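## Task

Shelf spots are labelled by a lot number printed on the shelf edge directly beneath each spot, and several spots may carry the same number. Bring one yellow sponge from lot 222 and one yellow sponge from lot 342 onto the desk; if no spot in the storeroom holds a given lot, leave that one out. The robot must not tip over or finish leaning. Anything that stays in place only because the robot is holding or propping it at the end does not count.

## Robot and tools

Robot: a simulated Hello Robot Stretch 4, about 1.6 m tall. It has one arm. Its omni-wheel base has a rim that reaches at most 0.23 m from the base origin. A lift runs up a mast, a telescoping arm extends straight forward from it, and a three-joint wrist (yaw, pitch, roll) carries a two-finger gripper. There are four cameras: head_camera, head_left_camera, head_right_camera and wrist_camera. Loose objects may sometimes get a brief shove from outside.

Frames: the base frame sits on the floor under the base centre, with x forward, y left and z up. hand_pose is a point between the open fingertips, given in the base frame, and its printed value may be somewhat wrong. The odometry frame is the base frame as it was when the scene started. base_odometry counts wheel rotation only, so any slip shows up as travel. Heading runs from -3.142 to 3.142, positive to the left.

execute_actions(actions, cameras): actions is a list holding exactly one action, or nothing, which just returns state and images. An action holds "base", "joints" or both, and may add "pace" and "contact_limits". The alternative is an action holding only {"end_of_arm": "enable_torque"}, which revives wrist or gripper motors that have switched off. Motions inside one action all start together.
- base: relative to where the base currently is, and exactly one key per action. translate_m is a straight drive in metres, forward positive, -2 to 2. strafe_m is a sideways move in metres, left positive, -2 to 2. rotate_rad is an in-place turn in radians, counter-clockwise positive, -3.2 to 3.2. The offset is measured from the base position in the most recent state report.
- joints: absolute targets, given as a name-to-value map and not as a list. lift_m 0 to 1.2 m. arm_m 0 to 0.55 m of extension. wrist_yaw_rad -1.134 to 4.276, where 0 points forward, positive turns left, 3.14 is folded back, and above 3.4 the arm can get in the way. wrist_pitch_rad -1.117 to 4.259, where 0 is level and 1.57 points straight down. wrist_roll_rad -1.117 to 4.259, where 0 keeps the fingers level and positive turns clockwise as seen from behind. gripper_m -0.038 to 0.141 m of fingertip gap; below 0 the tips press together. A joint target outside its range is clipped and the result reports this. Any other bad value or an unknown key gets the whole call refused, and nothing moves.
- pace: "slow", "default", "fast" or "max". The base drives at 0.1, 0.3, 0.4 or 0.6 m/s and turns at 1, 2, 3 or 4 rad/s. When the lift is above 0.2 these speeds are lowered further.
- contact_limits: only {"arm_m": v}, with v from 0 (lightest touch) to 0.75. If omitted it is 0.5.
- cameras: a list of names, or "all". Null or omitted means all cameras, and [] means none.
A joint or the base that you leave out of an action may still be driving toward its earlier target. One action lasts at most 15 s. After a stop is reported, any later motion calls in the same reply are skipped.

wait(seconds 0 to 10) commands nothing new and returns state and images. zoom_image(camera, region [x0,y0,x1,y1] in pixels, at most 504x504) enlarges part of that camera's latest image, which helps when reading lot labels. read_manual gives only licence text. finished_scene(scene 1 or 2) ends that scene permanently and reports whether it succeeded. Replying without any tool call ends every remaining scene.

Results: base_status and joint_status report "done", "off_target" (came to rest short of the target and possibly still pushing), "contact_stop_at_<key>" (hit something; that part then goes slack, so a slack lift can sink and slack wheels can roll), "limit_stop_at_<name>" (for example own_body, or tilt when leaning more than 6 degrees, which leaves lift, arm and wheels slack until the lean is reduced), time_out, or torque_fault (that wrist or gripper motor is limp until enable_torque is sent). on_its_own lists what the last call did not command; a value shown as "held at" is the target being held, not the actual position. lidar_m has 12 distances in metres, one per 30-degree sector, starting straight ahead and going counter-clockwise (4th is left, 7th behind, 10th right). "-" means nothing seen or closer than 0.25 m. Tables count as obstacles even where the base fits under them. wrist_depth_mm is a 7x7 grid of depths in mm, 100 to 2000, read from top left. turned_by_wheels and turned_by_imu disagreeing by more than about 0.1 rad points to a collision or slipping. base_tilt is in degrees, with forward and right positive. motor_effort is a percentage with the peak in brackets; wheel values are positive when turning the base right.

Gripping: command a gripper_m smaller than the object's width. Squeezing harder pulls the object toward the wrist. Neither the gripper reading nor "done" proves that something is held, but a firm squeeze shows as a change in the gripper's effort. If the fingertips snag on a surface, raise the lift. To unfold the wrist at the start, send lift_m 0.4 together with wrist_yaw_rad 0.

Avoid: turning or driving with more than 1 kg held while arm_m is above 0.2, especially at fast paces; sustained hard pushes or pulls, above all with the gripper high; dropping objects, slamming or hard impacts; and pressing the gripper into things, which causes torque faults. Pitching the wrist upward while also rolling it can trigger an own-body stop. Before calling finished_scene, put each item down and let go so that it rests on the desk without help.

Each tool is called after ">>>" as name(argument=value, ...), one argument or row to a line, values as JSON.

## Session

>>> execute_actions(
  actions=[],
)

Scene clock: 0.00 s.
base_odometry: x=+0.000 y=+0.000 heading=+0.000 (m, m, rad; odometry frame)
turned_by_wheels: +0.000 (rad since the last result)
turned_by_imu: +0.000 (rad since the last result)
base_tilt: forward=-0.1 right=-0.4 (deg)
lidar_m: 0.98 0.66 0.60 0.63 0.80 1.84 1.36 0.89 0.81 1.63 1.56 1.44
base_status: not commanded
joint_positions: lift_m=+0.185 arm_m=+0.000 wrist_yaw_rad=+3.221 wrist_pitch_rad=-0.016 wrist_roll_rad=-0.004 gripper_m=+0.057
joint_status: not commanded
motor_effort: lift_m=+18 arm_m=+0 wrist_yaw_rad=-2 wrist_pitch_rad=-7 wrist_roll_rad=+0 gripper_m=-3 wheel_0=+0 wheel_1=+0 wheel_2=+0 (%)
hand_pose: x=-0.1240 y=+0.0644 z=+0.3680 quat_wxyz=(-0.039, +0.008, -0.002, +0.999) (m; base frame)
wrist_depth_mm: - - 133 - - - - / - 109 134 - - - - / - 116 136 - - - - / 137 136 1863 - - - - / 224 1863 1863 - - - - / 220 1138 216 1098 204 1205 1160 / 220 788 866 - 842 820 854
pictures: head_camera, head_left_camera, head_right_camera, wrist_camera
Images, in order (width x height): head_camera 420x560, head_left_camera 420x672, head_right_camera 420x672, wrist_camera 616x392.

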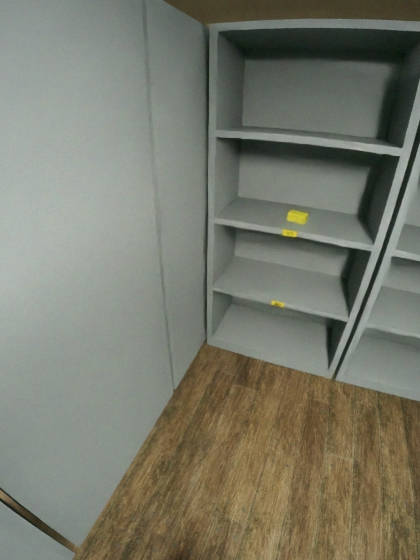

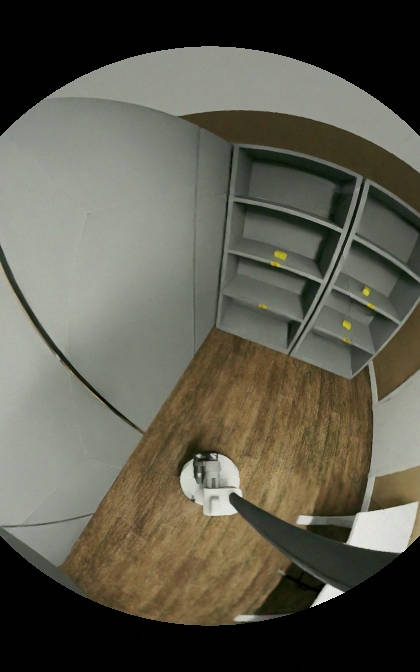

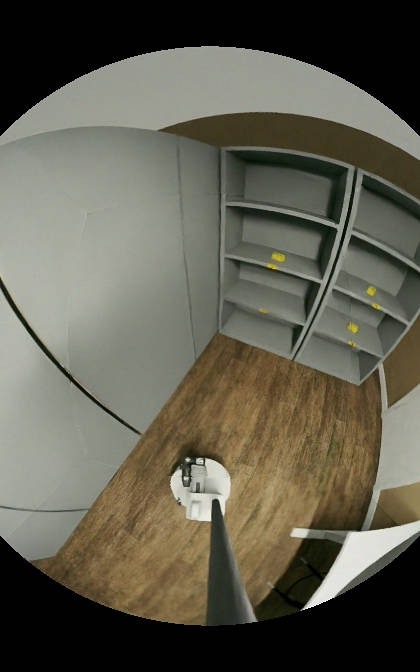

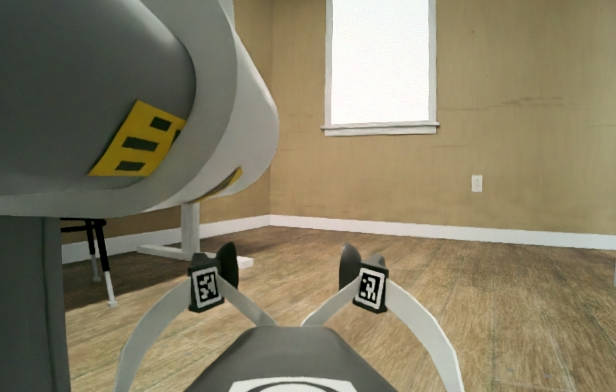

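>>> execute_actions(
  actions=[
    {"base":{"rotate_rad":-0.45},"joints":{"lift_m":0.5,"wrist_yaw_rad":0}},
  ],
)

>>> zoom_image(
  camera="head_camera",
  region=[100, 150, 420, 400],
)

Scene clock: 2.77 s.
base_odometry: x=+0.000 y=+0.000 heading=-0.449 (m, m, rad; odometry frame)
turned_by_wheels: -0.449 (rad since the last result)
turned_by_imu: -0.444 (rad since the last result)
base_tilt: forward=-0.1 right=-0.4 (deg)
lidar_m: 1.44 0.88 0.63 0.59 0.63 0.87 2.80 1.25 0.84 0.80 1.66 1.55
base_status: done
joint_positions: lift_m=+0.500 arm_m=+0.000 wrist_yaw_rad=+0.001 wrist_pitch_rad=-0.016 wrist_roll_rad=-0.004 gripper_m=+0.057
joint_status: all done
motor_effort: lift_m=+25(23) arm_m=+0(0) wrist_yaw_rad=-4(9) wrist_pitch_rad=-5(5) wrist_roll_rad=-2(1) gripper_m=-4(1) wheel_0=+3(7) wheel_1=+3(8) wheel_2=+1(6) (%)
hand_pose: x=+0.4589 y=-0.0873 z=+0.6823 quat_wxyz=(+1.000, -0.002, -0.008, +0.000) (m; base frame)
wrist_depth_mm: 1118 1537 1618 1618 1661 1618 1430 / 1138 1336 1618 1661 1661 1661 1430 / 1138 1464 1661 1618 1708 1756 1336 / 1160 1618 1661 1661 1708 1708 1430 / 1160 1366 1336 1397 1430 1756 1464 / 1118 1366 216 1308 204 1708 1464 / 1138 1229 1308 - 1308 1336 1366
pictures: head_camera, head_left_camera, head_right_camera, wrist_camera
camera_calibration (this result's frames):
wrist_camera: T_world_to_cam=[[-0.0390202, -0.99907, 0.018345, -0.0915602], [-0.0214593, -0.0175169, -0.999616, 0.740288], [0.999008, -0.0393989, -0.0207558, -0.218132], [0, 0, 0, 1]] pos_world=[0.230229, -0.0871017, 0.737156]
Images, in order (width x height): head_camera 420x560, head_left_camera 420x672, head_right_camera 420x672, wrist_camera 616x392.

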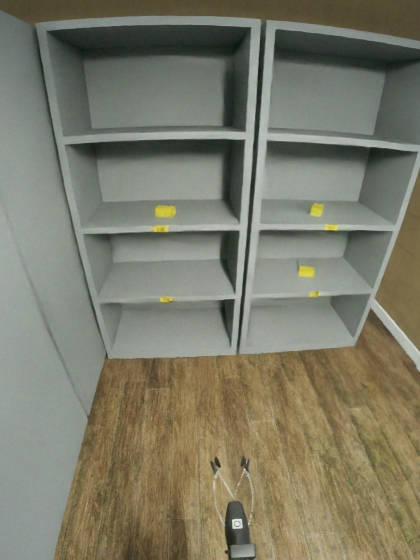

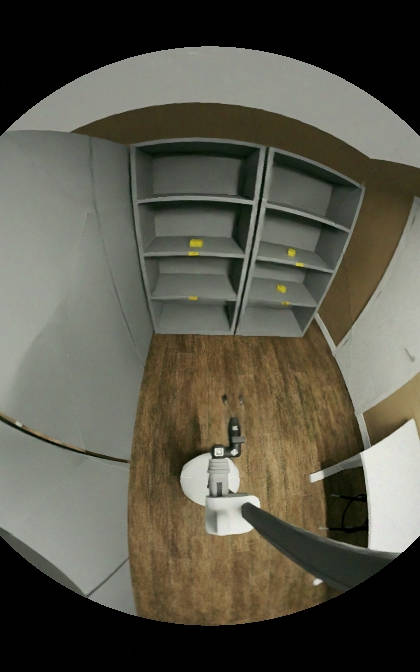

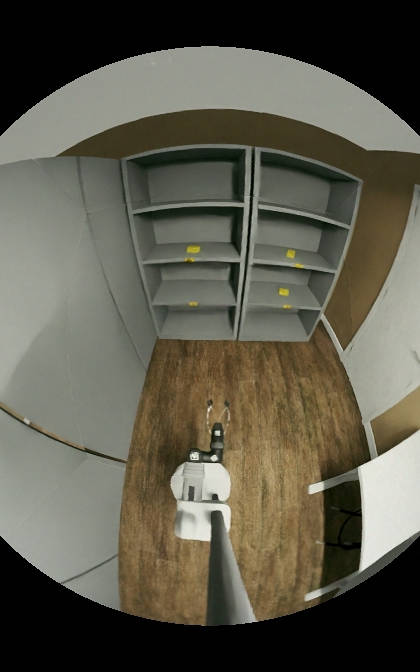

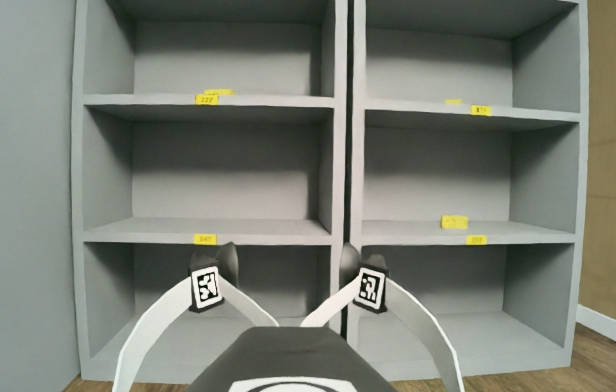

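Region (100, 150, 420, 400) of head_camera's 420x560 image, scaled by 1.575, with more detail than that image has; it fills the top 394 rows of this view, and the rest is white.

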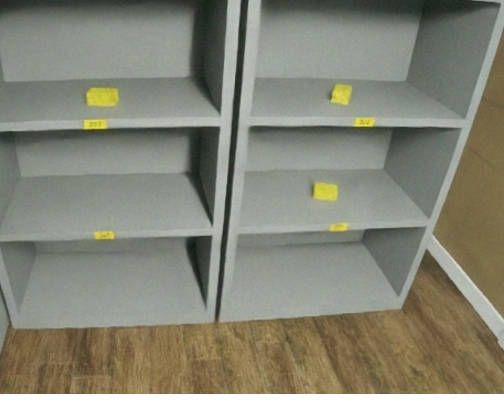

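>>> zoom_image(
  camera="wrist_camera",
  region=[170, 80, 340, 260],
)

>>> zoom_image(
  camera="wrist_camera",
  region=[410, 80, 580, 260],
)

Region (170, 80, 340, 260) of wrist_camera's 616x392 image, scaled by 2.800.

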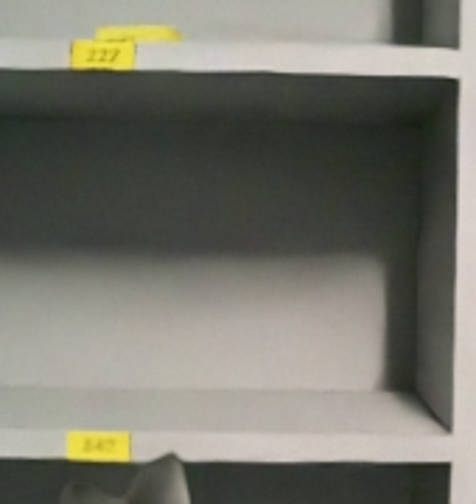

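Region (410, 80, 580, 260) of wrist_camera's 616x392 image, scaled by 2.800.

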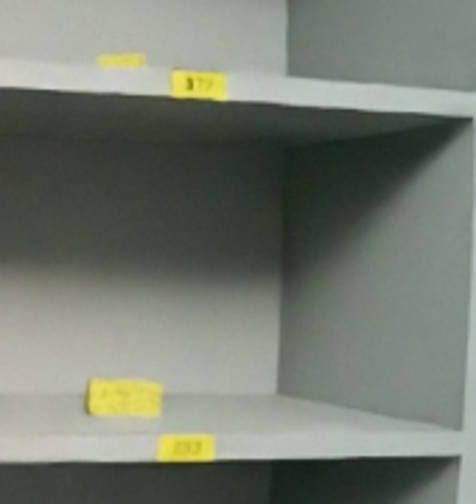

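>>> execute_actions(
  actions=[
    {"base":{"translate_m":0.4},"joints":{"lift_m":0.52,"gripper_m":0.12}},
  ],
  cameras=["head_camera","wrist_camera"],
)

Scene clock: 6.07 s.
base_odometry: x=+0.360 y=-0.174 heading=-0.449 (m, m, rad; odometry frame)
turned_by_wheels: +0.001 (rad since the last result)
turned_by_imu: +0.003 (rad since the last result)
base_tilt: forward=-0.1 right=-0.5 (deg)
lidar_m: 1.04 0.89 0.65 0.60 0.63 0.88 3.23 1.18 0.92 1.56 1.57 1.11
base_status: done
joint_positions: lift_m=+0.520 arm_m=+0.000 wrist_yaw_rad=+0.000 wrist_pitch_rad=-0.016 wrist_roll_rad=-0.004 gripper_m=+0.120
joint_status: all done
motor_effort: lift_m=+25(26) arm_m=+0(0) wrist_yaw_rad=-3(3) wrist_pitch_rad=-6(4) wrist_roll_rad=-1(1) gripper_m=-1(2) wheel_0=+3(7) wheel_1=+3(9) wheel_2=+2(10) (%)
hand_pose: x=+0.4589 y=-0.0873 z=+0.7023 quat_wxyz=(+1.000, -0.002, -0.008, +0.000) (m; base frame)
wrist_depth_mm: 1025 1229 1255 1255 854 1308 1336 / 931 960 960 960 854 1025 1336 / 1042 1255 1255 1281 866 1336 1336 / 1042 1255 1281 1308 878 1336 1366 / 946 991 1060 1078 866 1078 1078 / 1042 1281 1281 1182 891 1366 1366 / 1042 1229 1308 - 1255 1308 1336
pictures: head_camera, wrist_camera
camera_calibration (this result's frames):
wrist_camera: T_world_to_cam=[[-0.0393131, -0.999059, 0.0183452, -0.0918782], [-0.0214646, -0.0175108, -0.999616, 0.760327], [0.998996, -0.0396918, -0.0207559, -0.217714], [0, 0, 0, 1]] pos_world=[0.230204, -0.0871192, 0.757202]
Images, in order (width x height): head_camera 420x560, wrist_camera 616x392.

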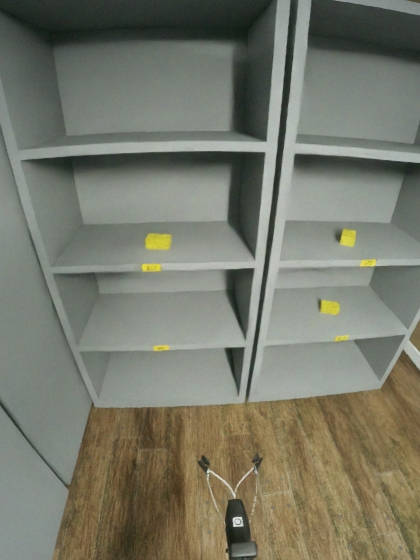

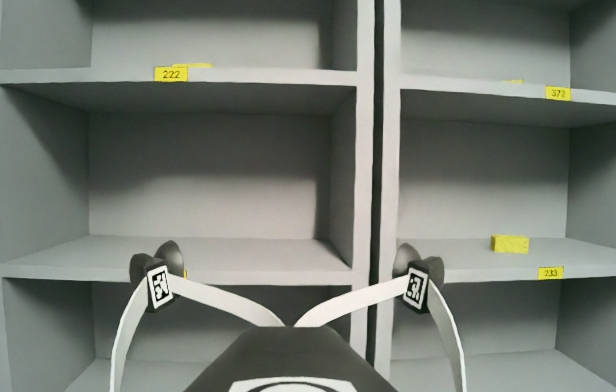

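>>> execute_actions(
  actions=[
    {"base":{"strafe_m":0.24},"joints":{"lift_m":0.9,"gripper_m":0.14}},
  ],
  cameras=["head_camera","wrist_camera"],
)

Scene clock: 9.30 s.
base_odometry: x=+0.464 y=+0.043 heading=-0.449 (m, m, rad; odometry frame)
turned_by_wheels: +0.000 (rad since the last result)
turned_by_imu: +0.002 (rad since the last result)
base_tilt: forward=+0.0 right=-0.4 (deg)
lidar_m: 1.05 0.58 0.40 0.36 0.39 0.55 1.51 1.57 1.14 1.55 1.57 1.11
base_status: done
joint_positions: lift_m=+0.900 arm_m=+0.000 wrist_yaw_rad=+0.000 wrist_pitch_rad=-0.016 wrist_roll_rad=-0.004 gripper_m=+0.140
joint_status: all done
motor_effort: lift_m=+25(27) arm_m=+0(0) wrist_yaw_rad=-2(2) wrist_pitch_rad=-6(4) wrist_roll_rad=-1(0) gripper_m=-1(1) wheel_0=+0(10) wheel_1=+1(12) wheel_2=+1(0) (%)
hand_pose: x=+0.4589 y=-0.0873 z=+1.0823 quat_wxyz=(+1.000, -0.002, -0.008, +0.000) (m; base frame)
wrist_depth_mm: 759 842 1042 1042 1138 891 1336 / 768 946 1182 1138 1078 866 1025 / 788 1042 1281 1281 1308 931 1308 / 778 1060 1281 1308 1281 946 1336 / 788 831 1308 991 991 917 1336 / 778 842 1281 175 1160 904 1366 / 768 1042 1205 - 1138 1078 1160
pictures: head_camera, wrist_camera
camera_calibration (this result's frames):
wrist_camera: T_world_to_cam=[[-0.0393201, -0.999058, 0.0183452, -0.0988477], [-0.0214647, -0.0175107, -0.999616, 1.14015], [0.998996, -0.0396988, -0.020756, -0.209827], [0, 0, 0, 1]] pos_world=[0.230203, -0.0871196, 1.13717]
Images, in order (width x height): head_camera 420x560, wrist_camera 616x392.

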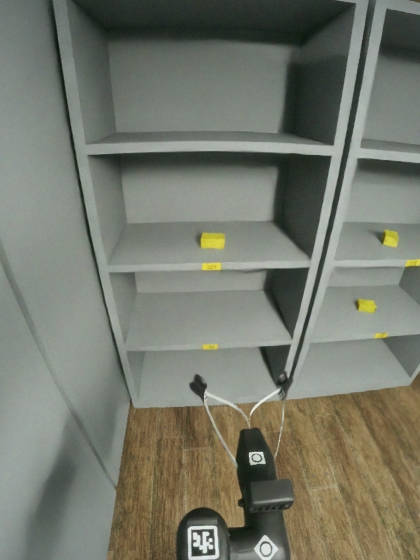

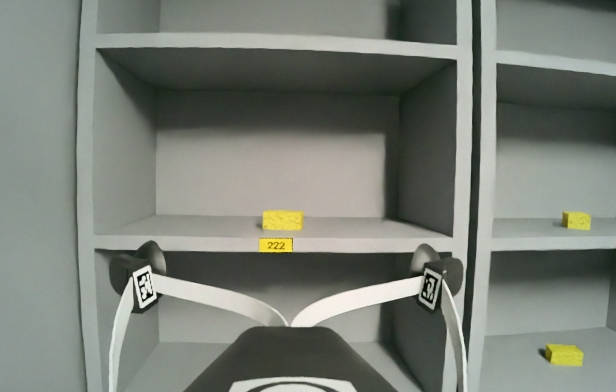

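>>> execute_actions(
  actions=[
    {"base":{"translate_m":0.3},"joints":{"lift_m":0.88,"arm_m":0.2}},
  ],
  cameras=["head_camera","wrist_camera"],
)

Scene clock: 12.17 s.
base_odometry: x=+0.735 y=-0.087 heading=-0.448 (m, m, rad; odometry frame)
turned_by_wheels: +0.000 (rad since the last result)
turned_by_imu: +0.003 (rad since the last result)
base_tilt: forward=+0.0 right=-0.5 (deg)
lidar_m: 0.74 0.57 0.40 0.37 0.39 0.54 1.52 1.53 1.25 1.83 1.10 0.78
base_status: done
joint_positions: lift_m=+0.880 arm_m=+0.199 wrist_yaw_rad=+0.000 wrist_pitch_rad=-0.016 wrist_roll_rad=-0.004 gripper_m=+0.140
joint_status: all done
motor_effort: lift_m=+14(24) arm_m=+8(7) wrist_yaw_rad=-1(2) wrist_pitch_rad=-5(5) wrist_roll_rad=-1(1) gripper_m=-1(1) wheel_0=+1(7) wheel_1=+2(9) wheel_2=+2(10) (%)
hand_pose: x=+0.6579 y=-0.0874 z=+1.0632 quat_wxyz=(+1.000, -0.002, -0.008, +0.000) (m; base frame)
wrist_depth_mm: 661 768 768 778 768 676 539 / 668 778 788 798 809 732 539 / 683 778 798 798 820 732 535 / 683 778 788 809 820 741 539 / 539 559 512 492 609 609 521 / 351 353 359 175 373 382 387 / 676 809 809 - 854 668 530
pictures: head_camera, wrist_camera
camera_calibration (this result's frames):
wrist_camera: T_world_to_cam=[[-0.0395312, -0.99905, 0.0183442, -0.0905924], [-0.0214475, -0.017506, -0.999617, 1.12531], [0.998988, -0.0399095, -0.0207351, -0.409065], [0, 0, 0, 1]] pos_world=[0.429205, -0.0871322, 1.11806]
Images, in order (width x height): head_camera 420x560, wrist_camera 616x392.

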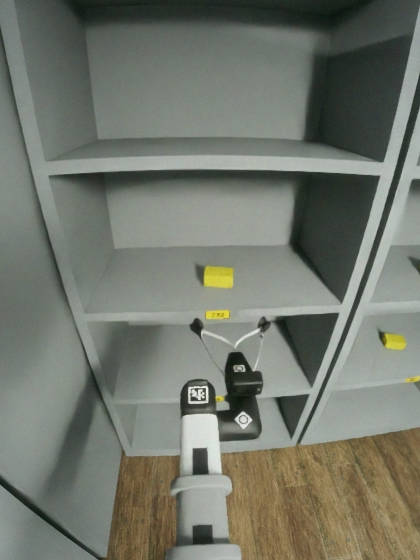

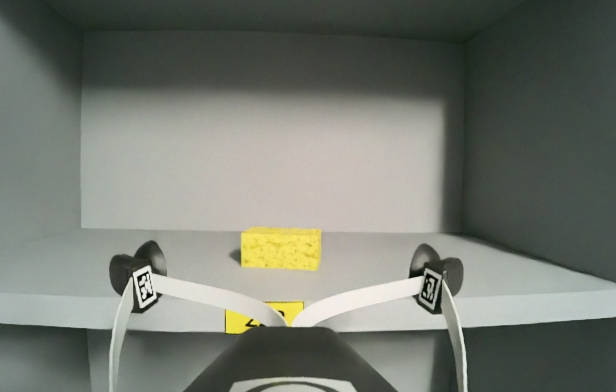

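>>> execute_actions(
  actions=[
    {"base":{"strafe_m":0.012},"joints":{"lift_m":0.865,"arm_m":0.48}},
  ],
  cameras=["head_camera","wrist_camera"],
)

Scene clock: 14.50 s.
base_odometry: x=+0.740 y=-0.077 heading=-0.448 (m, m, rad; odometry frame)
turned_by_wheels: +0.000 (rad since the last result)
turned_by_imu: +0.001 (rad since the last result)
base_tilt: forward=+0.0 right=-0.4 (deg)
lidar_m: 0.75 0.53 0.36 0.36 0.37 0.53 1.49 1.59 1.29 1.84 1.13 0.80
base_status: done
joint_positions: lift_m=+0.865 arm_m=+0.479 wrist_yaw_rad=+0.000 wrist_pitch_rad=-0.016 wrist_roll_rad=-0.004 gripper_m=+0.140
joint_status: all done
motor_effort: lift_m=+14(14) arm_m=+8(9) wrist_yaw_rad=-2(3) wrist_pitch_rad=-6(7) wrist_roll_rad=+1(2) gripper_m=+1(1) wheel_0=-2(9) wheel_1=+2(7) wheel_2=+0(1) (%)
hand_pose: x=+0.9379 y=-0.0874 z=+1.0482 quat_wxyz=(+1.000, -0.002, -0.008, +0.000) (m; base frame)
wrist_depth_mm: 500 504 512 521 530 535 539 / 500 508 517 525 530 539 539 / 504 512 517 530 539 549 544 / 508 517 525 530 544 554 544 / 473 484 512 525 530 535 508 / 276 248 215 175 210 277 297 / 207 202 216 - 211 208 -
pictures: head_camera, wrist_camera
camera_calibration (this result's frames):
wrist_camera: T_world_to_cam=[[-0.0394931, -0.999051, 0.0183447, -0.0792753], [-0.0214574, -0.0175068, -0.999616, 1.11635], [0.998989, -0.0398716, -0.0207457, -0.689053], [0, 0, 0, 1]] pos_world=[0.70918, -0.08713, 1.10308]
Images, in order (width x height): head_camera 420x560, wrist_camera 616x392.

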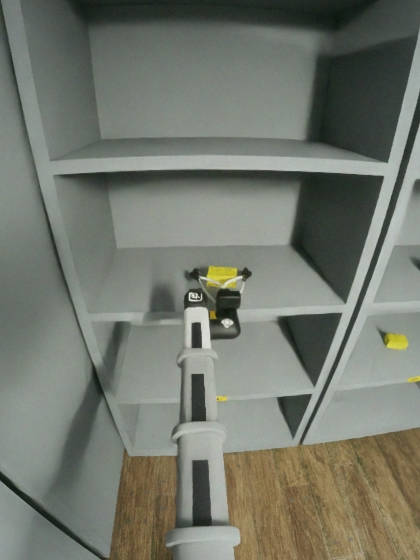

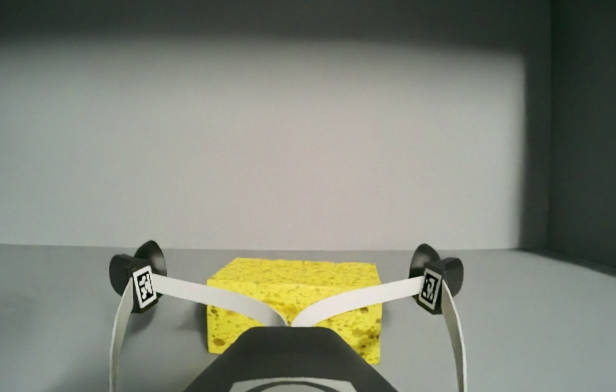

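Good. Grip.

>>> execute_actions(
  actions=[
    {"joints":{"gripper_m":0.05}},
  ],
  cameras=["wrist_camera"],
)

>>> execute_actions(
  actions=[
    {"joints":{"lift_m":0.89}},
  ],
  cameras=[],
)

>>> execute_actions(
  actions=[
    {"joints":{"arm_m":0.0},"base":{"translate_m":-0.3}},
  ],
)

Scene clock: 16.57 s.
base_odometry: x=+0.740 y=-0.077 heading=-0.448 (m, m, rad; odometry frame)
turned_by_wheels: +0.000 (rad since the last result)
turned_by_imu: +0.001 (rad since the last result)
base_tilt: forward=+0.0 right=-0.5 (deg)
lidar_m: 0.75 0.53 0.38 0.34 0.37 0.53 1.47 1.58 1.29 1.83 1.10 0.80
base_status: not commanded
joint_positions: lift_m=+0.865 arm_m=+0.479 wrist_yaw_rad=+0.000 wrist_pitch_rad=-0.016 wrist_roll_rad=-0.004 gripper_m=+0.050
joint_status: all done
motor_effort: lift_m=+14(14) arm_m=+8(8) wrist_yaw_rad=-2(2) wrist_pitch_rad=-7(7) wrist_roll_rad=-1(1) gripper_m=-4(1) wheel_0=-2(2) wheel_1=+2(2) wheel_2=+0(0) (%)
hand_pose: x=+0.9379 y=-0.0874 z=+1.0482 quat_wxyz=(+1.000, -0.002, -0.008, +0.000) (m; base frame)
wrist_depth_mm: 496 504 517 517 530 539 535 / 500 512 517 525 535 539 539 / 504 517 517 530 539 549 544 / 508 517 525 530 544 549 544 / 469 492 500 525 535 535 504 / 276 281 200 220 203 301 297 / 207 197 219 - 211 208 -
pictures: wrist_camera
camera_calibration (this result's frames):
wrist_camera: T_world_to_cam=[[-0.0394933, -0.999051, 0.0183448, -0.0792753], [-0.0214575, -0.0175069, -0.999616, 1.11635], [0.998989, -0.0398718, -0.0207457, -0.689054], [0, 0, 0, 1]] pos_world=[0.70918, -0.08713, 1.10308]
Images, in order (width x height): wrist_camera 616x392.

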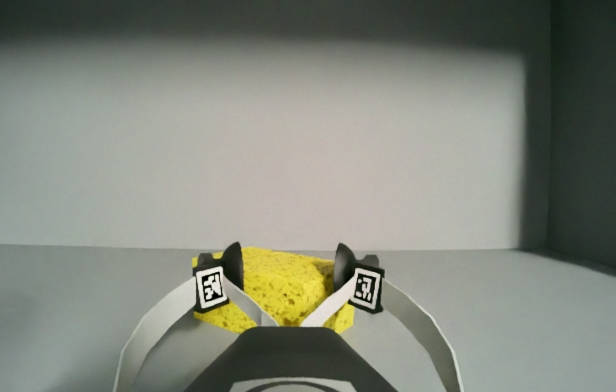

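Scene clock: 17.43 s.
base_odometry: x=+0.740 y=-0.077 heading=-0.448 (m, m, rad; odometry frame)
turned_by_wheels: +0.000 (rad since the last result)
turned_by_imu: +0.000 (rad since the last result)
base_tilt: forward=+0.0 right=-0.4 (deg)
lidar_m: 0.75 0.56 0.38 0.35 0.38 0.55 1.47 1.57 1.31 1.82 1.12 0.79
base_status: not commanded
joint_positions: lift_m=+0.890 arm_m=+0.479 wrist_yaw_rad=+0.000 wrist_pitch_rad=-0.016 wrist_roll_rad=-0.004 gripper_m=+0.050
joint_status: all done
motor_effort: lift_m=+25(28) arm_m=+8(8) wrist_yaw_rad=-1(2) wrist_pitch_rad=-6(5) wrist_roll_rad=-1(2) gripper_m=-2(2) wheel_0=-2(2) wheel_1=+2(2) wheel_2=+0(0) (%)
hand_pose: x=+0.9379 y=-0.0874 z=+1.0723 quat_wxyz=(+1.000, -0.002, -0.008, +0.000) (m; base frame)
wrist_depth_mm: 496 504 517 521 530 539 530 / 496 508 517 525 530 539 539 / 504 512 521 525 539 549 539 / 508 517 525 530 544 554 544 / 512 517 525 535 544 559 530 / 338 345 199 243 202 370 366 / 254 242 256 - 257 254 266
pictures: none
No camera images: the call's "cameras" was empty. Leave "cameras" out to get every camera's image.

Scene clock: 19.93 s.
base_odometry: x=+0.470 y=+0.053 heading=-0.449 (m, m, rad; odometry frame)
turned_by_wheels: +0.000 (rad since the last result)
turned_by_imu: +0.000 (rad since the last result)
base_tilt: forward=+0.0 right=-0.4 (deg)
lidar_m: 1.04 0.52 0.39 0.35 0.36 0.54 1.44 1.61 1.15 1.54 1.55 1.10
base_status: done
joint_positions: lift_m=+0.890 arm_m=+0.001 wrist_yaw_rad=+0.000 wrist_pitch_rad=-0.016 wrist_roll_rad=-0.004 gripper_m=+0.050
joint_status: all done
motor_effort: lift_m=+25(25) arm_m=-8(8) wrist_yaw_rad=+2(2) wrist_pitch_rad=-6(7) wrist_roll_rad=-1(0) gripper_m=-2(5) wheel_0=-2(7) wheel_1=-2(8) wheel_2=+0(10) (%)
hand_pose: x=+0.4608 y=-0.0875 z=+1.0723 quat_wxyz=(+1.000, -0.002, -0.008, +0.000) (m; base frame)
wrist_depth_mm: 741 854 1078 1060 1025 866 1336 / 741 960 1205 1205 1118 866 1042 / 768 1008 1281 1281 1281 878 1366 / 768 1025 1281 1281 1229 891 1336 / 768 866 878 1281 946 904 1366 / 759 866 199 1308 203 946 1366 / 759 854 1205 - 1138 917 1182
pictures: head_camera, head_left_camera, head_right_camera, wrist_camera
camera_calibration (this result's frames):
wrist_camera: T_world_to_cam=[[-0.0397283, -0.999042, 0.0183514, -0.0985261], [-0.0216296, -0.0175017, -0.999613, 1.13024], [0.998976, -0.0401098, -0.0209136, -0.211762], [0, 0, 0, 1]] pos_world=[0.232078, -0.0871442, 1.12719]
Images, in order (width x height): head_camera 420x560, head_left_camera 420x672, head_right_camera 420x672, wrist_camera 616x392.

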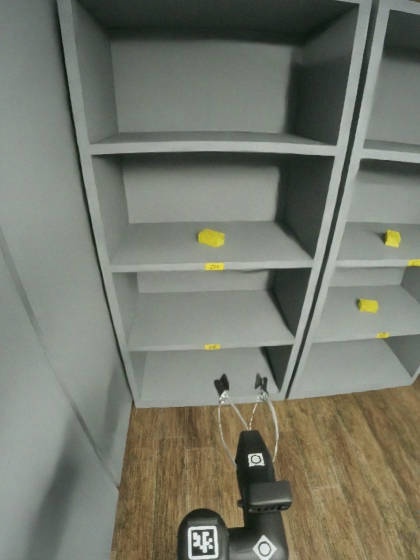

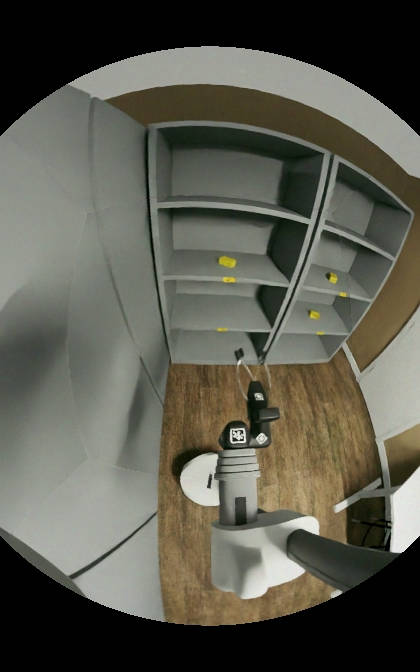

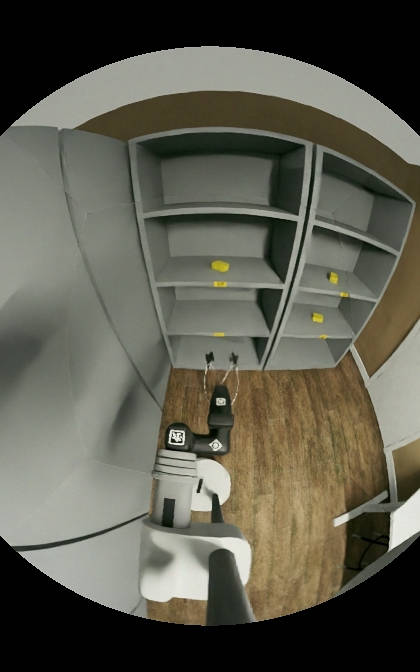

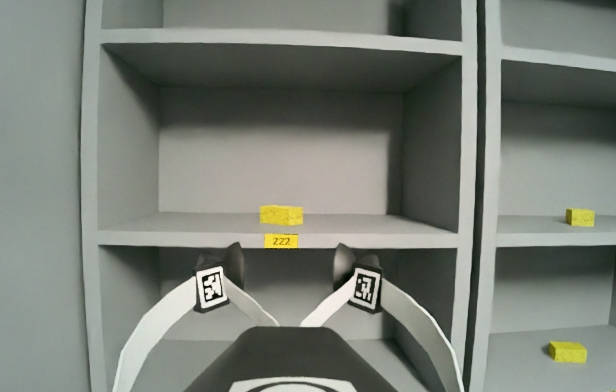

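>>> execute_actions(
  actions=[
    {"base":{"translate_m":0.3},"joints":{"lift_m":0.85,"arm_m":0.3,"gripper_m":0.14}},
  ],
  cameras=["head_camera","wrist_camera"],
)

Scene clock: 22.93 s.
base_odometry: x=+0.740 y=-0.077 heading=-0.448 (m, m, rad; odometry frame)
turned_by_wheels: +0.000 (rad since the last result)
turned_by_imu: +0.003 (rad since the last result)
base_tilt: forward=+0.0 right=-0.5 (deg)
lidar_m: 0.76 0.54 0.40 0.36 0.37 0.55 1.48 1.58 1.30 1.83 1.12 0.80
base_status: done
joint_positions: lift_m=+0.850 arm_m=+0.299 wrist_yaw_rad=+0.000 wrist_pitch_rad=-0.016 wrist_roll_rad=-0.004 gripper_m=+0.140
joint_status: all done
motor_effort: lift_m=+15(25) arm_m=+8(9) wrist_yaw_rad=-2(1) wrist_pitch_rad=-6(7) wrist_roll_rad=+0(1) gripper_m=-1(0) wheel_0=+2(8) wheel_1=+2(7) wheel_2=+2(9) (%)
hand_pose: x=+0.7579 y=-0.0874 z=+1.0332 quat_wxyz=(+1.000, -0.002, -0.008, +0.000) (m; base frame)
wrist_depth_mm: 640 668 676 691 699 707 539 / 647 668 691 699 707 715 549 / 668 683 699 707 723 723 554 / 668 691 699 707 732 723 544 / 404 421 433 402 455 462 459 / 254 255 260 175 268 276 279 / 615 699 707 - 741 668 544
pictures: head_camera, wrist_camera
camera_calibration (this result's frames):
wrist_camera: T_world_to_cam=[[-0.0394617, -0.999053, 0.0183448, -0.0861212], [-0.0214575, -0.0175076, -0.999616, 1.09745], [0.998991, -0.0398402, -0.0207463, -0.509592], [0, 0, 0, 1]] pos_world=[0.529227, -0.0871281, 1.08804]
Images, in order (width x height): head_camera 420x560, wrist_camera 616x392.

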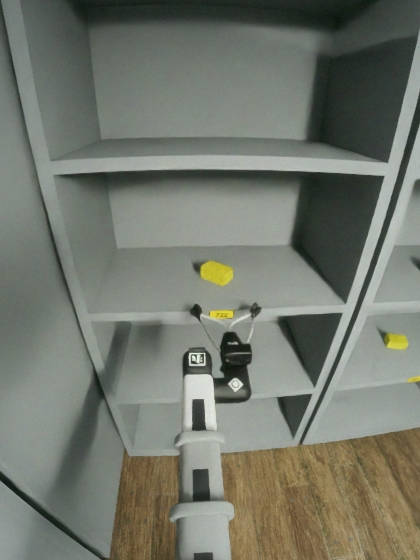

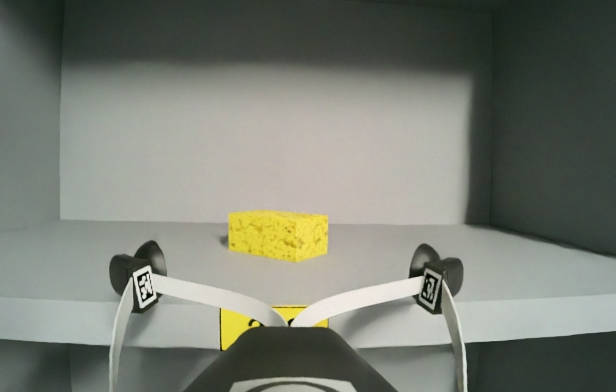

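>>> execute_actions(
  actions=[
    {"base":{"strafe_m":0.015},"joints":{"arm_m":0.53}},
  ],
  cameras=["head_camera","wrist_camera"],
)

>>> execute_actions(
  actions=[
    {"joints":{"gripper_m":0.02}},
  ],
  cameras=["wrist_camera"],
)

Scene clock: 25.03 s.
base_odometry: x=+0.746 y=-0.063 heading=-0.448 (m, m, rad; odometry frame)
turned_by_wheels: +0.000 (rad since the last result)
turned_by_imu: +0.023 (rad since the last result)
base_tilt: forward=-0.1 right=-0.4 (deg)
lidar_m: 0.76 0.49 0.35 0.33 0.36 0.54 1.56 1.57 1.32 1.85 1.10 0.80
base_status: done
joint_positions: lift_m=+0.850 arm_m=+0.493 wrist_yaw_rad=-0.008 wrist_pitch_rad=-0.013 wrist_roll_rad=-0.004 gripper_m=+0.140
joint_status: arm_m contact_stop (moved +0.194 of +0.231)
on_its_own: arm_m is slack since a contact_stop (your +0.530 is given up); wrist_yaw_rad is at rest, and its effort (+21) is outside its rest range (-13 to +13)
motor_effort: lift_m=+17(17) arm_m=+0(23) wrist_yaw_rad=+21(47) wrist_pitch_rad=-13(34) wrist_roll_rad=-1(4) gripper_m=+2(1) wheel_0=+3(8) wheel_1=+1(9) wheel_2=-6(13) (%)
hand_pose: x=+0.9517 y=-0.0896 z=+1.0322 quat_wxyz=(+1.000, -0.002, -0.006, -0.004) (m; base frame)
wrist_depth_mm: 488 496 500 508 517 521 530 / 496 500 508 512 517 525 530 / 496 504 508 521 530 530 535 / 504 512 512 517 530 539 539 / 394 407 421 247 230 445 445 / 232 209 214 176 215 233 249 / 175 170 183 - 189 175 -
pictures: head_camera, wrist_camera
camera_calibration (this result's frames):
wrist_camera: T_world_to_cam=[[-0.0470523, -0.998723, 0.0184177, -0.0734836], [-0.0245592, -0.0172759, -0.999549, 1.10344], [0.99859, -0.0474834, -0.023715, -0.700454], [0, 0, 0, 1]] pos_world=[0.723109, -0.0875868, 1.08768]
Images, in order (width x height): head_camera 420x560, wrist_camera 616x392.

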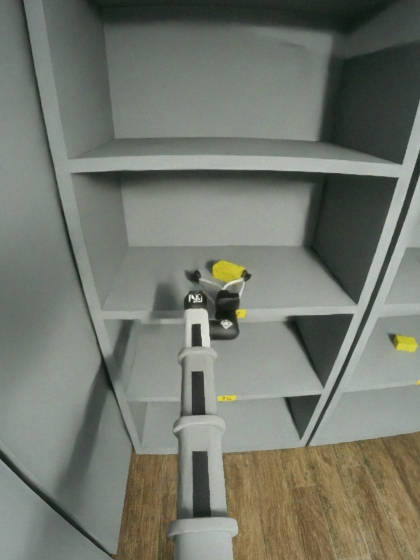

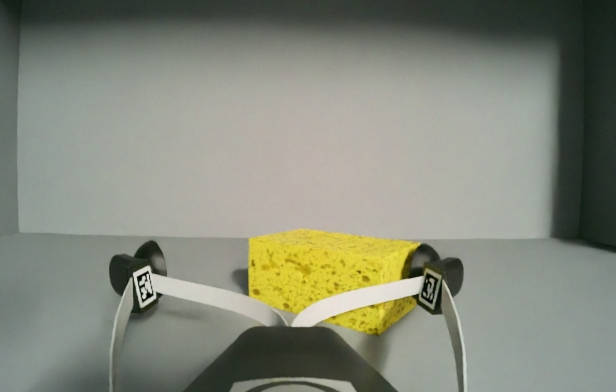

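not run: a stop came earlier in this reply.

>>> execute_actions(
  actions=[
    {"joints":{"arm_m":0.38,"wrist_yaw_rad":0}},
  ],
  cameras=[],
)

>>> execute_actions(
  actions=[
    {"base":{"strafe_m":-0.035},"joints":{"lift_m":0.975,"wrist_pitch_rad":0.35}},
  ],
  cameras=["head_camera","wrist_camera"],
)

Scene clock: 26.87 s.
base_odometry: x=+0.747 y=-0.063 heading=-0.448 (m, m, rad; odometry frame)
turned_by_wheels: +0.000 (rad since the last result)
turned_by_imu: +0.001 (rad since the last result)
base_tilt: forward=+0.0 right=-0.5 (deg)
lidar_m: 0.75 0.50 0.36 0.32 0.37 0.51 1.51 1.56 1.32 1.86 1.10 0.79
base_status: not commanded
joint_positions: lift_m=+0.850 arm_m=+0.381 wrist_yaw_rad=+0.000 wrist_pitch_rad=-0.015 wrist_roll_rad=-0.004 gripper_m=+0.140
joint_status: all done
motor_effort: lift_m=+17(17) arm_m=-8(7) wrist_yaw_rad=-2(16) wrist_pitch_rad=-7(13) wrist_roll_rad=-1(1) gripper_m=+2(1) wheel_0=+2(3) wheel_1=+2(1) wheel_2=+1(6) (%)
hand_pose: x=+0.8408 y=-0.0874 z=+1.0329 quat_wxyz=(+1.000, -0.002, -0.008, +0.000) (m; base frame)
wrist_depth_mm: 569 603 603 615 621 627 603 / 580 609 615 621 621 634 609 / 585 615 621 627 627 640 609 / 591 615 627 634 634 640 615 / 404 418 436 342 351 459 455 / 237 213 218 175 223 237 255 / 179 181 187 - 191 190 -
pictures: none
No camera images: the call's "cameras" was empty. Leave "cameras" out to get every camera's image.

Scene clock: 28.43 s.
base_odometry: x=+0.731 y=-0.095 heading=-0.447 (m, m, rad; odometry frame)
turned_by_wheels: +0.000 (rad since the last result)
turned_by_imu: +0.001 (rad since the last result)
base_tilt: forward=+0.0 right=-0.4 (deg)
lidar_m: 0.76 0.56 0.39 0.36 0.38 0.56 1.79 1.54 1.27 1.81 1.10 0.81
base_status: done
joint_positions: lift_m=+0.975 arm_m=+0.381 wrist_yaw_rad=+0.000 wrist_pitch_rad=+0.352 wrist_roll_rad=-0.004 gripper_m=+0.140
joint_status: all done
motor_effort: lift_m=+26(26) arm_m=-8(9) wrist_yaw_rad=-3(42) wrist_pitch_rad=-5(94) wrist_roll_rad=+0(3) gripper_m=-2(1) wheel_0=+1(13) wheel_1=+3(8) wheel_2=+1(11) (%)
hand_pose: x=+0.8232 y=-0.0873 z=+1.0533 quat_wxyz=(+0.985, -0.002, +0.175, +0.001) (m; base frame)
wrist_depth_mm: 549 554 559 559 564 564 559 / 574 580 585 591 591 603 564 / 591 597 615 621 627 627 569 / 436 442 421 366 469 480 488 / 329 334 343 349 353 357 359 / 263 250 255 175 260 272 281 / 226 225 236 - 240 236 -
pictures: head_camera, wrist_camera
camera_calibration (this result's frames):
wrist_camera: T_world_to_cam=[[-0.0298749, -0.999054, 0.0316036, -0.105707], [-0.379311, -0.0179214, -0.925096, 1.33503], [0.924787, -0.0396247, -0.378416, -0.1365], [0, 0, 0, 1]] pos_world=[0.629464, -0.0870904, 1.18671]
Images, in order (width x height): head_camera 420x560, wrist_camera 616x392.

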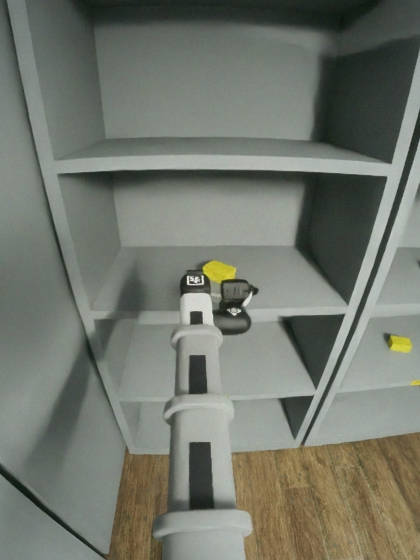

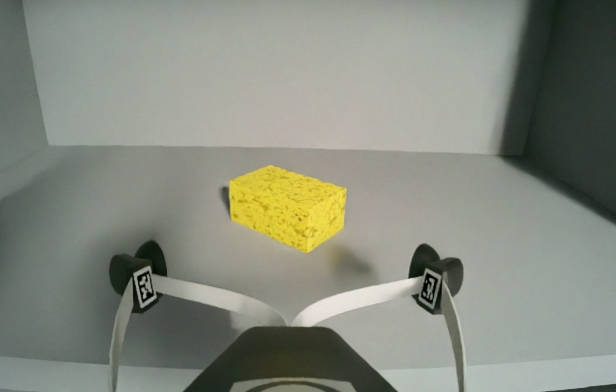

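>>> execute_actions(
  actions=[
    {"joints":{"lift_m":0.965,"arm_m":0.525}},
  ],
  cameras=["wrist_camera"],
)

>>> execute_actions(
  actions=[
    {"joints":{"gripper_m":0.02}},
  ],
  cameras=["wrist_camera"],
)

>>> execute_actions(
  actions=[
    {"joints":{"lift_m":1.0}},
  ],
  cameras=["head_camera","wrist_camera"],
)

Scene clock: 30.30 s.
base_odometry: x=+0.731 y=-0.095 heading=-0.447 (m, m, rad; odometry frame)
turned_by_wheels: +0.000 (rad since the last result)
turned_by_imu: +0.001 (rad since the last result)
base_tilt: forward=+0.0 right=-0.4 (deg)
lidar_m: 0.74 0.55 0.40 0.36 0.41 0.57 1.75 1.53 1.30 1.82 1.10 0.79
base_status: not commanded
joint_positions: lift_m=+0.965 arm_m=+0.524 wrist_yaw_rad=+0.000 wrist_pitch_rad=+0.352 wrist_roll_rad=-0.004 gripper_m=+0.140
joint_status: all done
motor_effort: lift_m=+14(25) arm_m=+8(10) wrist_yaw_rad=-2(4) wrist_pitch_rad=-5(6) wrist_roll_rad=-1(0) gripper_m=-1(0) wheel_0=+1(1) wheel_1=+3(3) wheel_2=+1(1) (%)
hand_pose: x=+0.9652 y=-0.0874 z=+1.0441 quat_wxyz=(+0.985, -0.002, +0.175, +0.000) (m; base frame)
wrist_depth_mm: 424 424 430 433 436 439 442 / 442 449 452 459 459 462 466 / 477 477 480 488 492 492 496 / 413 421 430 442 449 455 466 / 312 317 260 250 336 340 342 / 249 238 240 176 247 258 268 / 216 213 223 - 230 222 -
pictures: wrist_camera
camera_calibration (this result's frames):
wrist_camera: T_world_to_cam=[[-0.0301687, -0.999045, 0.031613, -0.100982], [-0.379602, -0.0178062, -0.924978, 1.38058], [0.924658, -0.0399057, -0.378703, -0.27093], [0, 0, 0, 1]] pos_world=[0.771544, -0.0871138, 1.1776]
Images, in order (width x height): wrist_camera 616x392.

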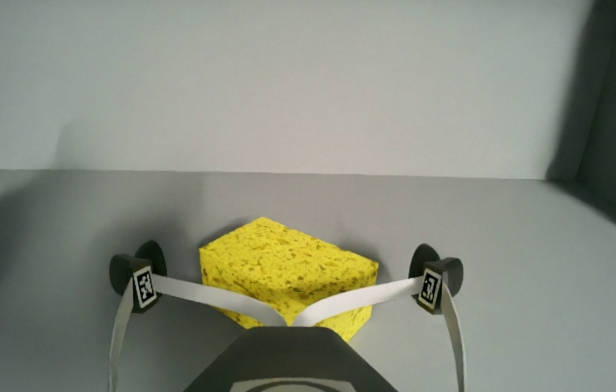

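Scene clock: 32.47 s.
base_odometry: x=+0.731 y=-0.095 heading=-0.447 (m, m, rad; odometry frame)
turned_by_wheels: +0.000 (rad since the last result)
turned_by_imu: +0.001 (rad since the last result)
base_tilt: forward=+0.0 right=-0.5 (deg)
lidar_m: 0.76 0.58 0.39 0.37 0.39 0.57 1.75 1.56 1.26 1.84 1.10 0.79
base_status: not commanded
joint_positions: lift_m=+0.965 arm_m=+0.524 wrist_yaw_rad=+0.000 wrist_pitch_rad=+0.352 wrist_roll_rad=-0.004 gripper_m=+0.020
joint_status: all done
motor_effort: lift_m=+14(14) arm_m=+8(8) wrist_yaw_rad=-2(1) wrist_pitch_rad=-5(5) wrist_roll_rad=+1(1) gripper_m=-18(18) wheel_0=+1(1) wheel_1=+3(2) wheel_2=+1(1) (%)
hand_pose: x=+0.9652 y=-0.0874 z=+1.0441 quat_wxyz=(+0.985, -0.002, +0.175, +0.000) (m; base frame)
wrist_depth_mm: 424 427 427 433 436 439 442 / 445 445 455 459 462 466 462 / 473 477 484 488 492 492 496 / 415 421 430 436 449 459 462 / 312 320 257 245 338 340 342 / 250 238 211 227 195 268 267 / 215 211 223 - 230 221 -
pictures: wrist_camera
camera_calibration (this result's frames):
wrist_camera: T_world_to_cam=[[-0.0301687, -0.999045, 0.0316128, -0.100981], [-0.379602, -0.0178061, -0.924978, 1.38058], [0.924658, -0.0399057, -0.378703, -0.27093], [0, 0, 0, 1]] pos_world=[0.771544, -0.0871138, 1.1776]
Images, in order (width x height): wrist_camera 616x392.

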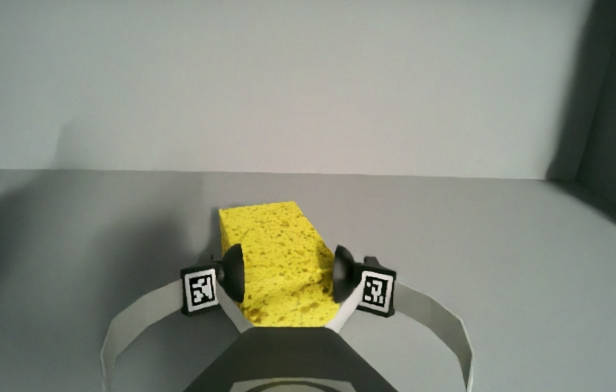

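Scene clock: 33.43 s.
base_odometry: x=+0.731 y=-0.095 heading=-0.447 (m, m, rad; odometry frame)
turned_by_wheels: +0.000 (rad since the last result)
turned_by_imu: +0.000 (rad since the last result)
base_tilt: forward=+0.0 right=-0.5 (deg)
lidar_m: 0.75 0.55 0.39 0.36 0.40 0.58 1.75 1.53 1.28 1.82 1.10 0.80
base_status: not commanded
joint_positions: lift_m=+1.000 arm_m=+0.524 wrist_yaw_rad=+0.000 wrist_pitch_rad=+0.352 wrist_roll_rad=-0.004 gripper_m=+0.020
joint_status: all done
motor_effort: lift_m=+25(25) arm_m=+8(8) wrist_yaw_rad=-2(1) wrist_pitch_rad=-5(5) wrist_roll_rad=+0(1) gripper_m=-18(17) wheel_0=+1(1) wheel_1=+3(3) wheel_2=+1(1) (%)
hand_pose: x=+0.9652 y=-0.0874 z=+1.0782 quat_wxyz=(+0.985, -0.002, +0.175, +0.000) (m; base frame)
wrist_depth_mm: 424 427 433 436 439 439 442 / 445 449 452 455 459 466 462 / 469 480 484 484 492 492 496 / 488 496 500 504 512 512 517 / 370 379 256 246 399 402 404 / 296 283 211 226 196 319 320 / 255 251 264 - 273 263 271
pictures: head_camera, wrist_camera
camera_calibration (this result's frames):
wrist_camera: T_world_to_cam=[[-0.0301665, -0.999045, 0.0316149, -0.102063], [-0.379667, -0.017806, -0.924952, 1.41212], [0.924631, -0.0399057, -0.378767, -0.25793], [0, 0, 0, 1]] pos_world=[0.771548, -0.0871138, 1.21168]
Images, in order (width x height): head_camera 420x560, wrist_camera 616x392.

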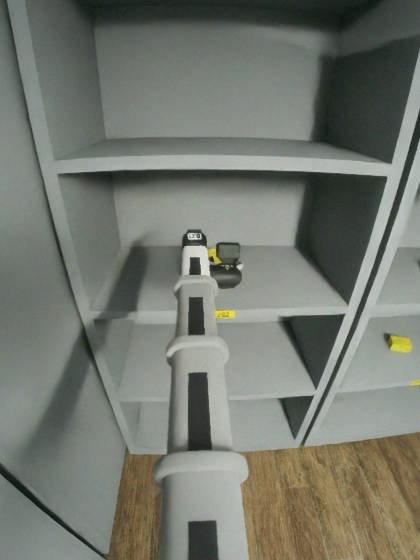

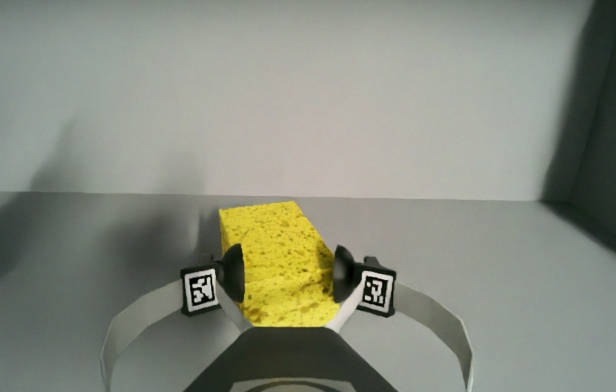

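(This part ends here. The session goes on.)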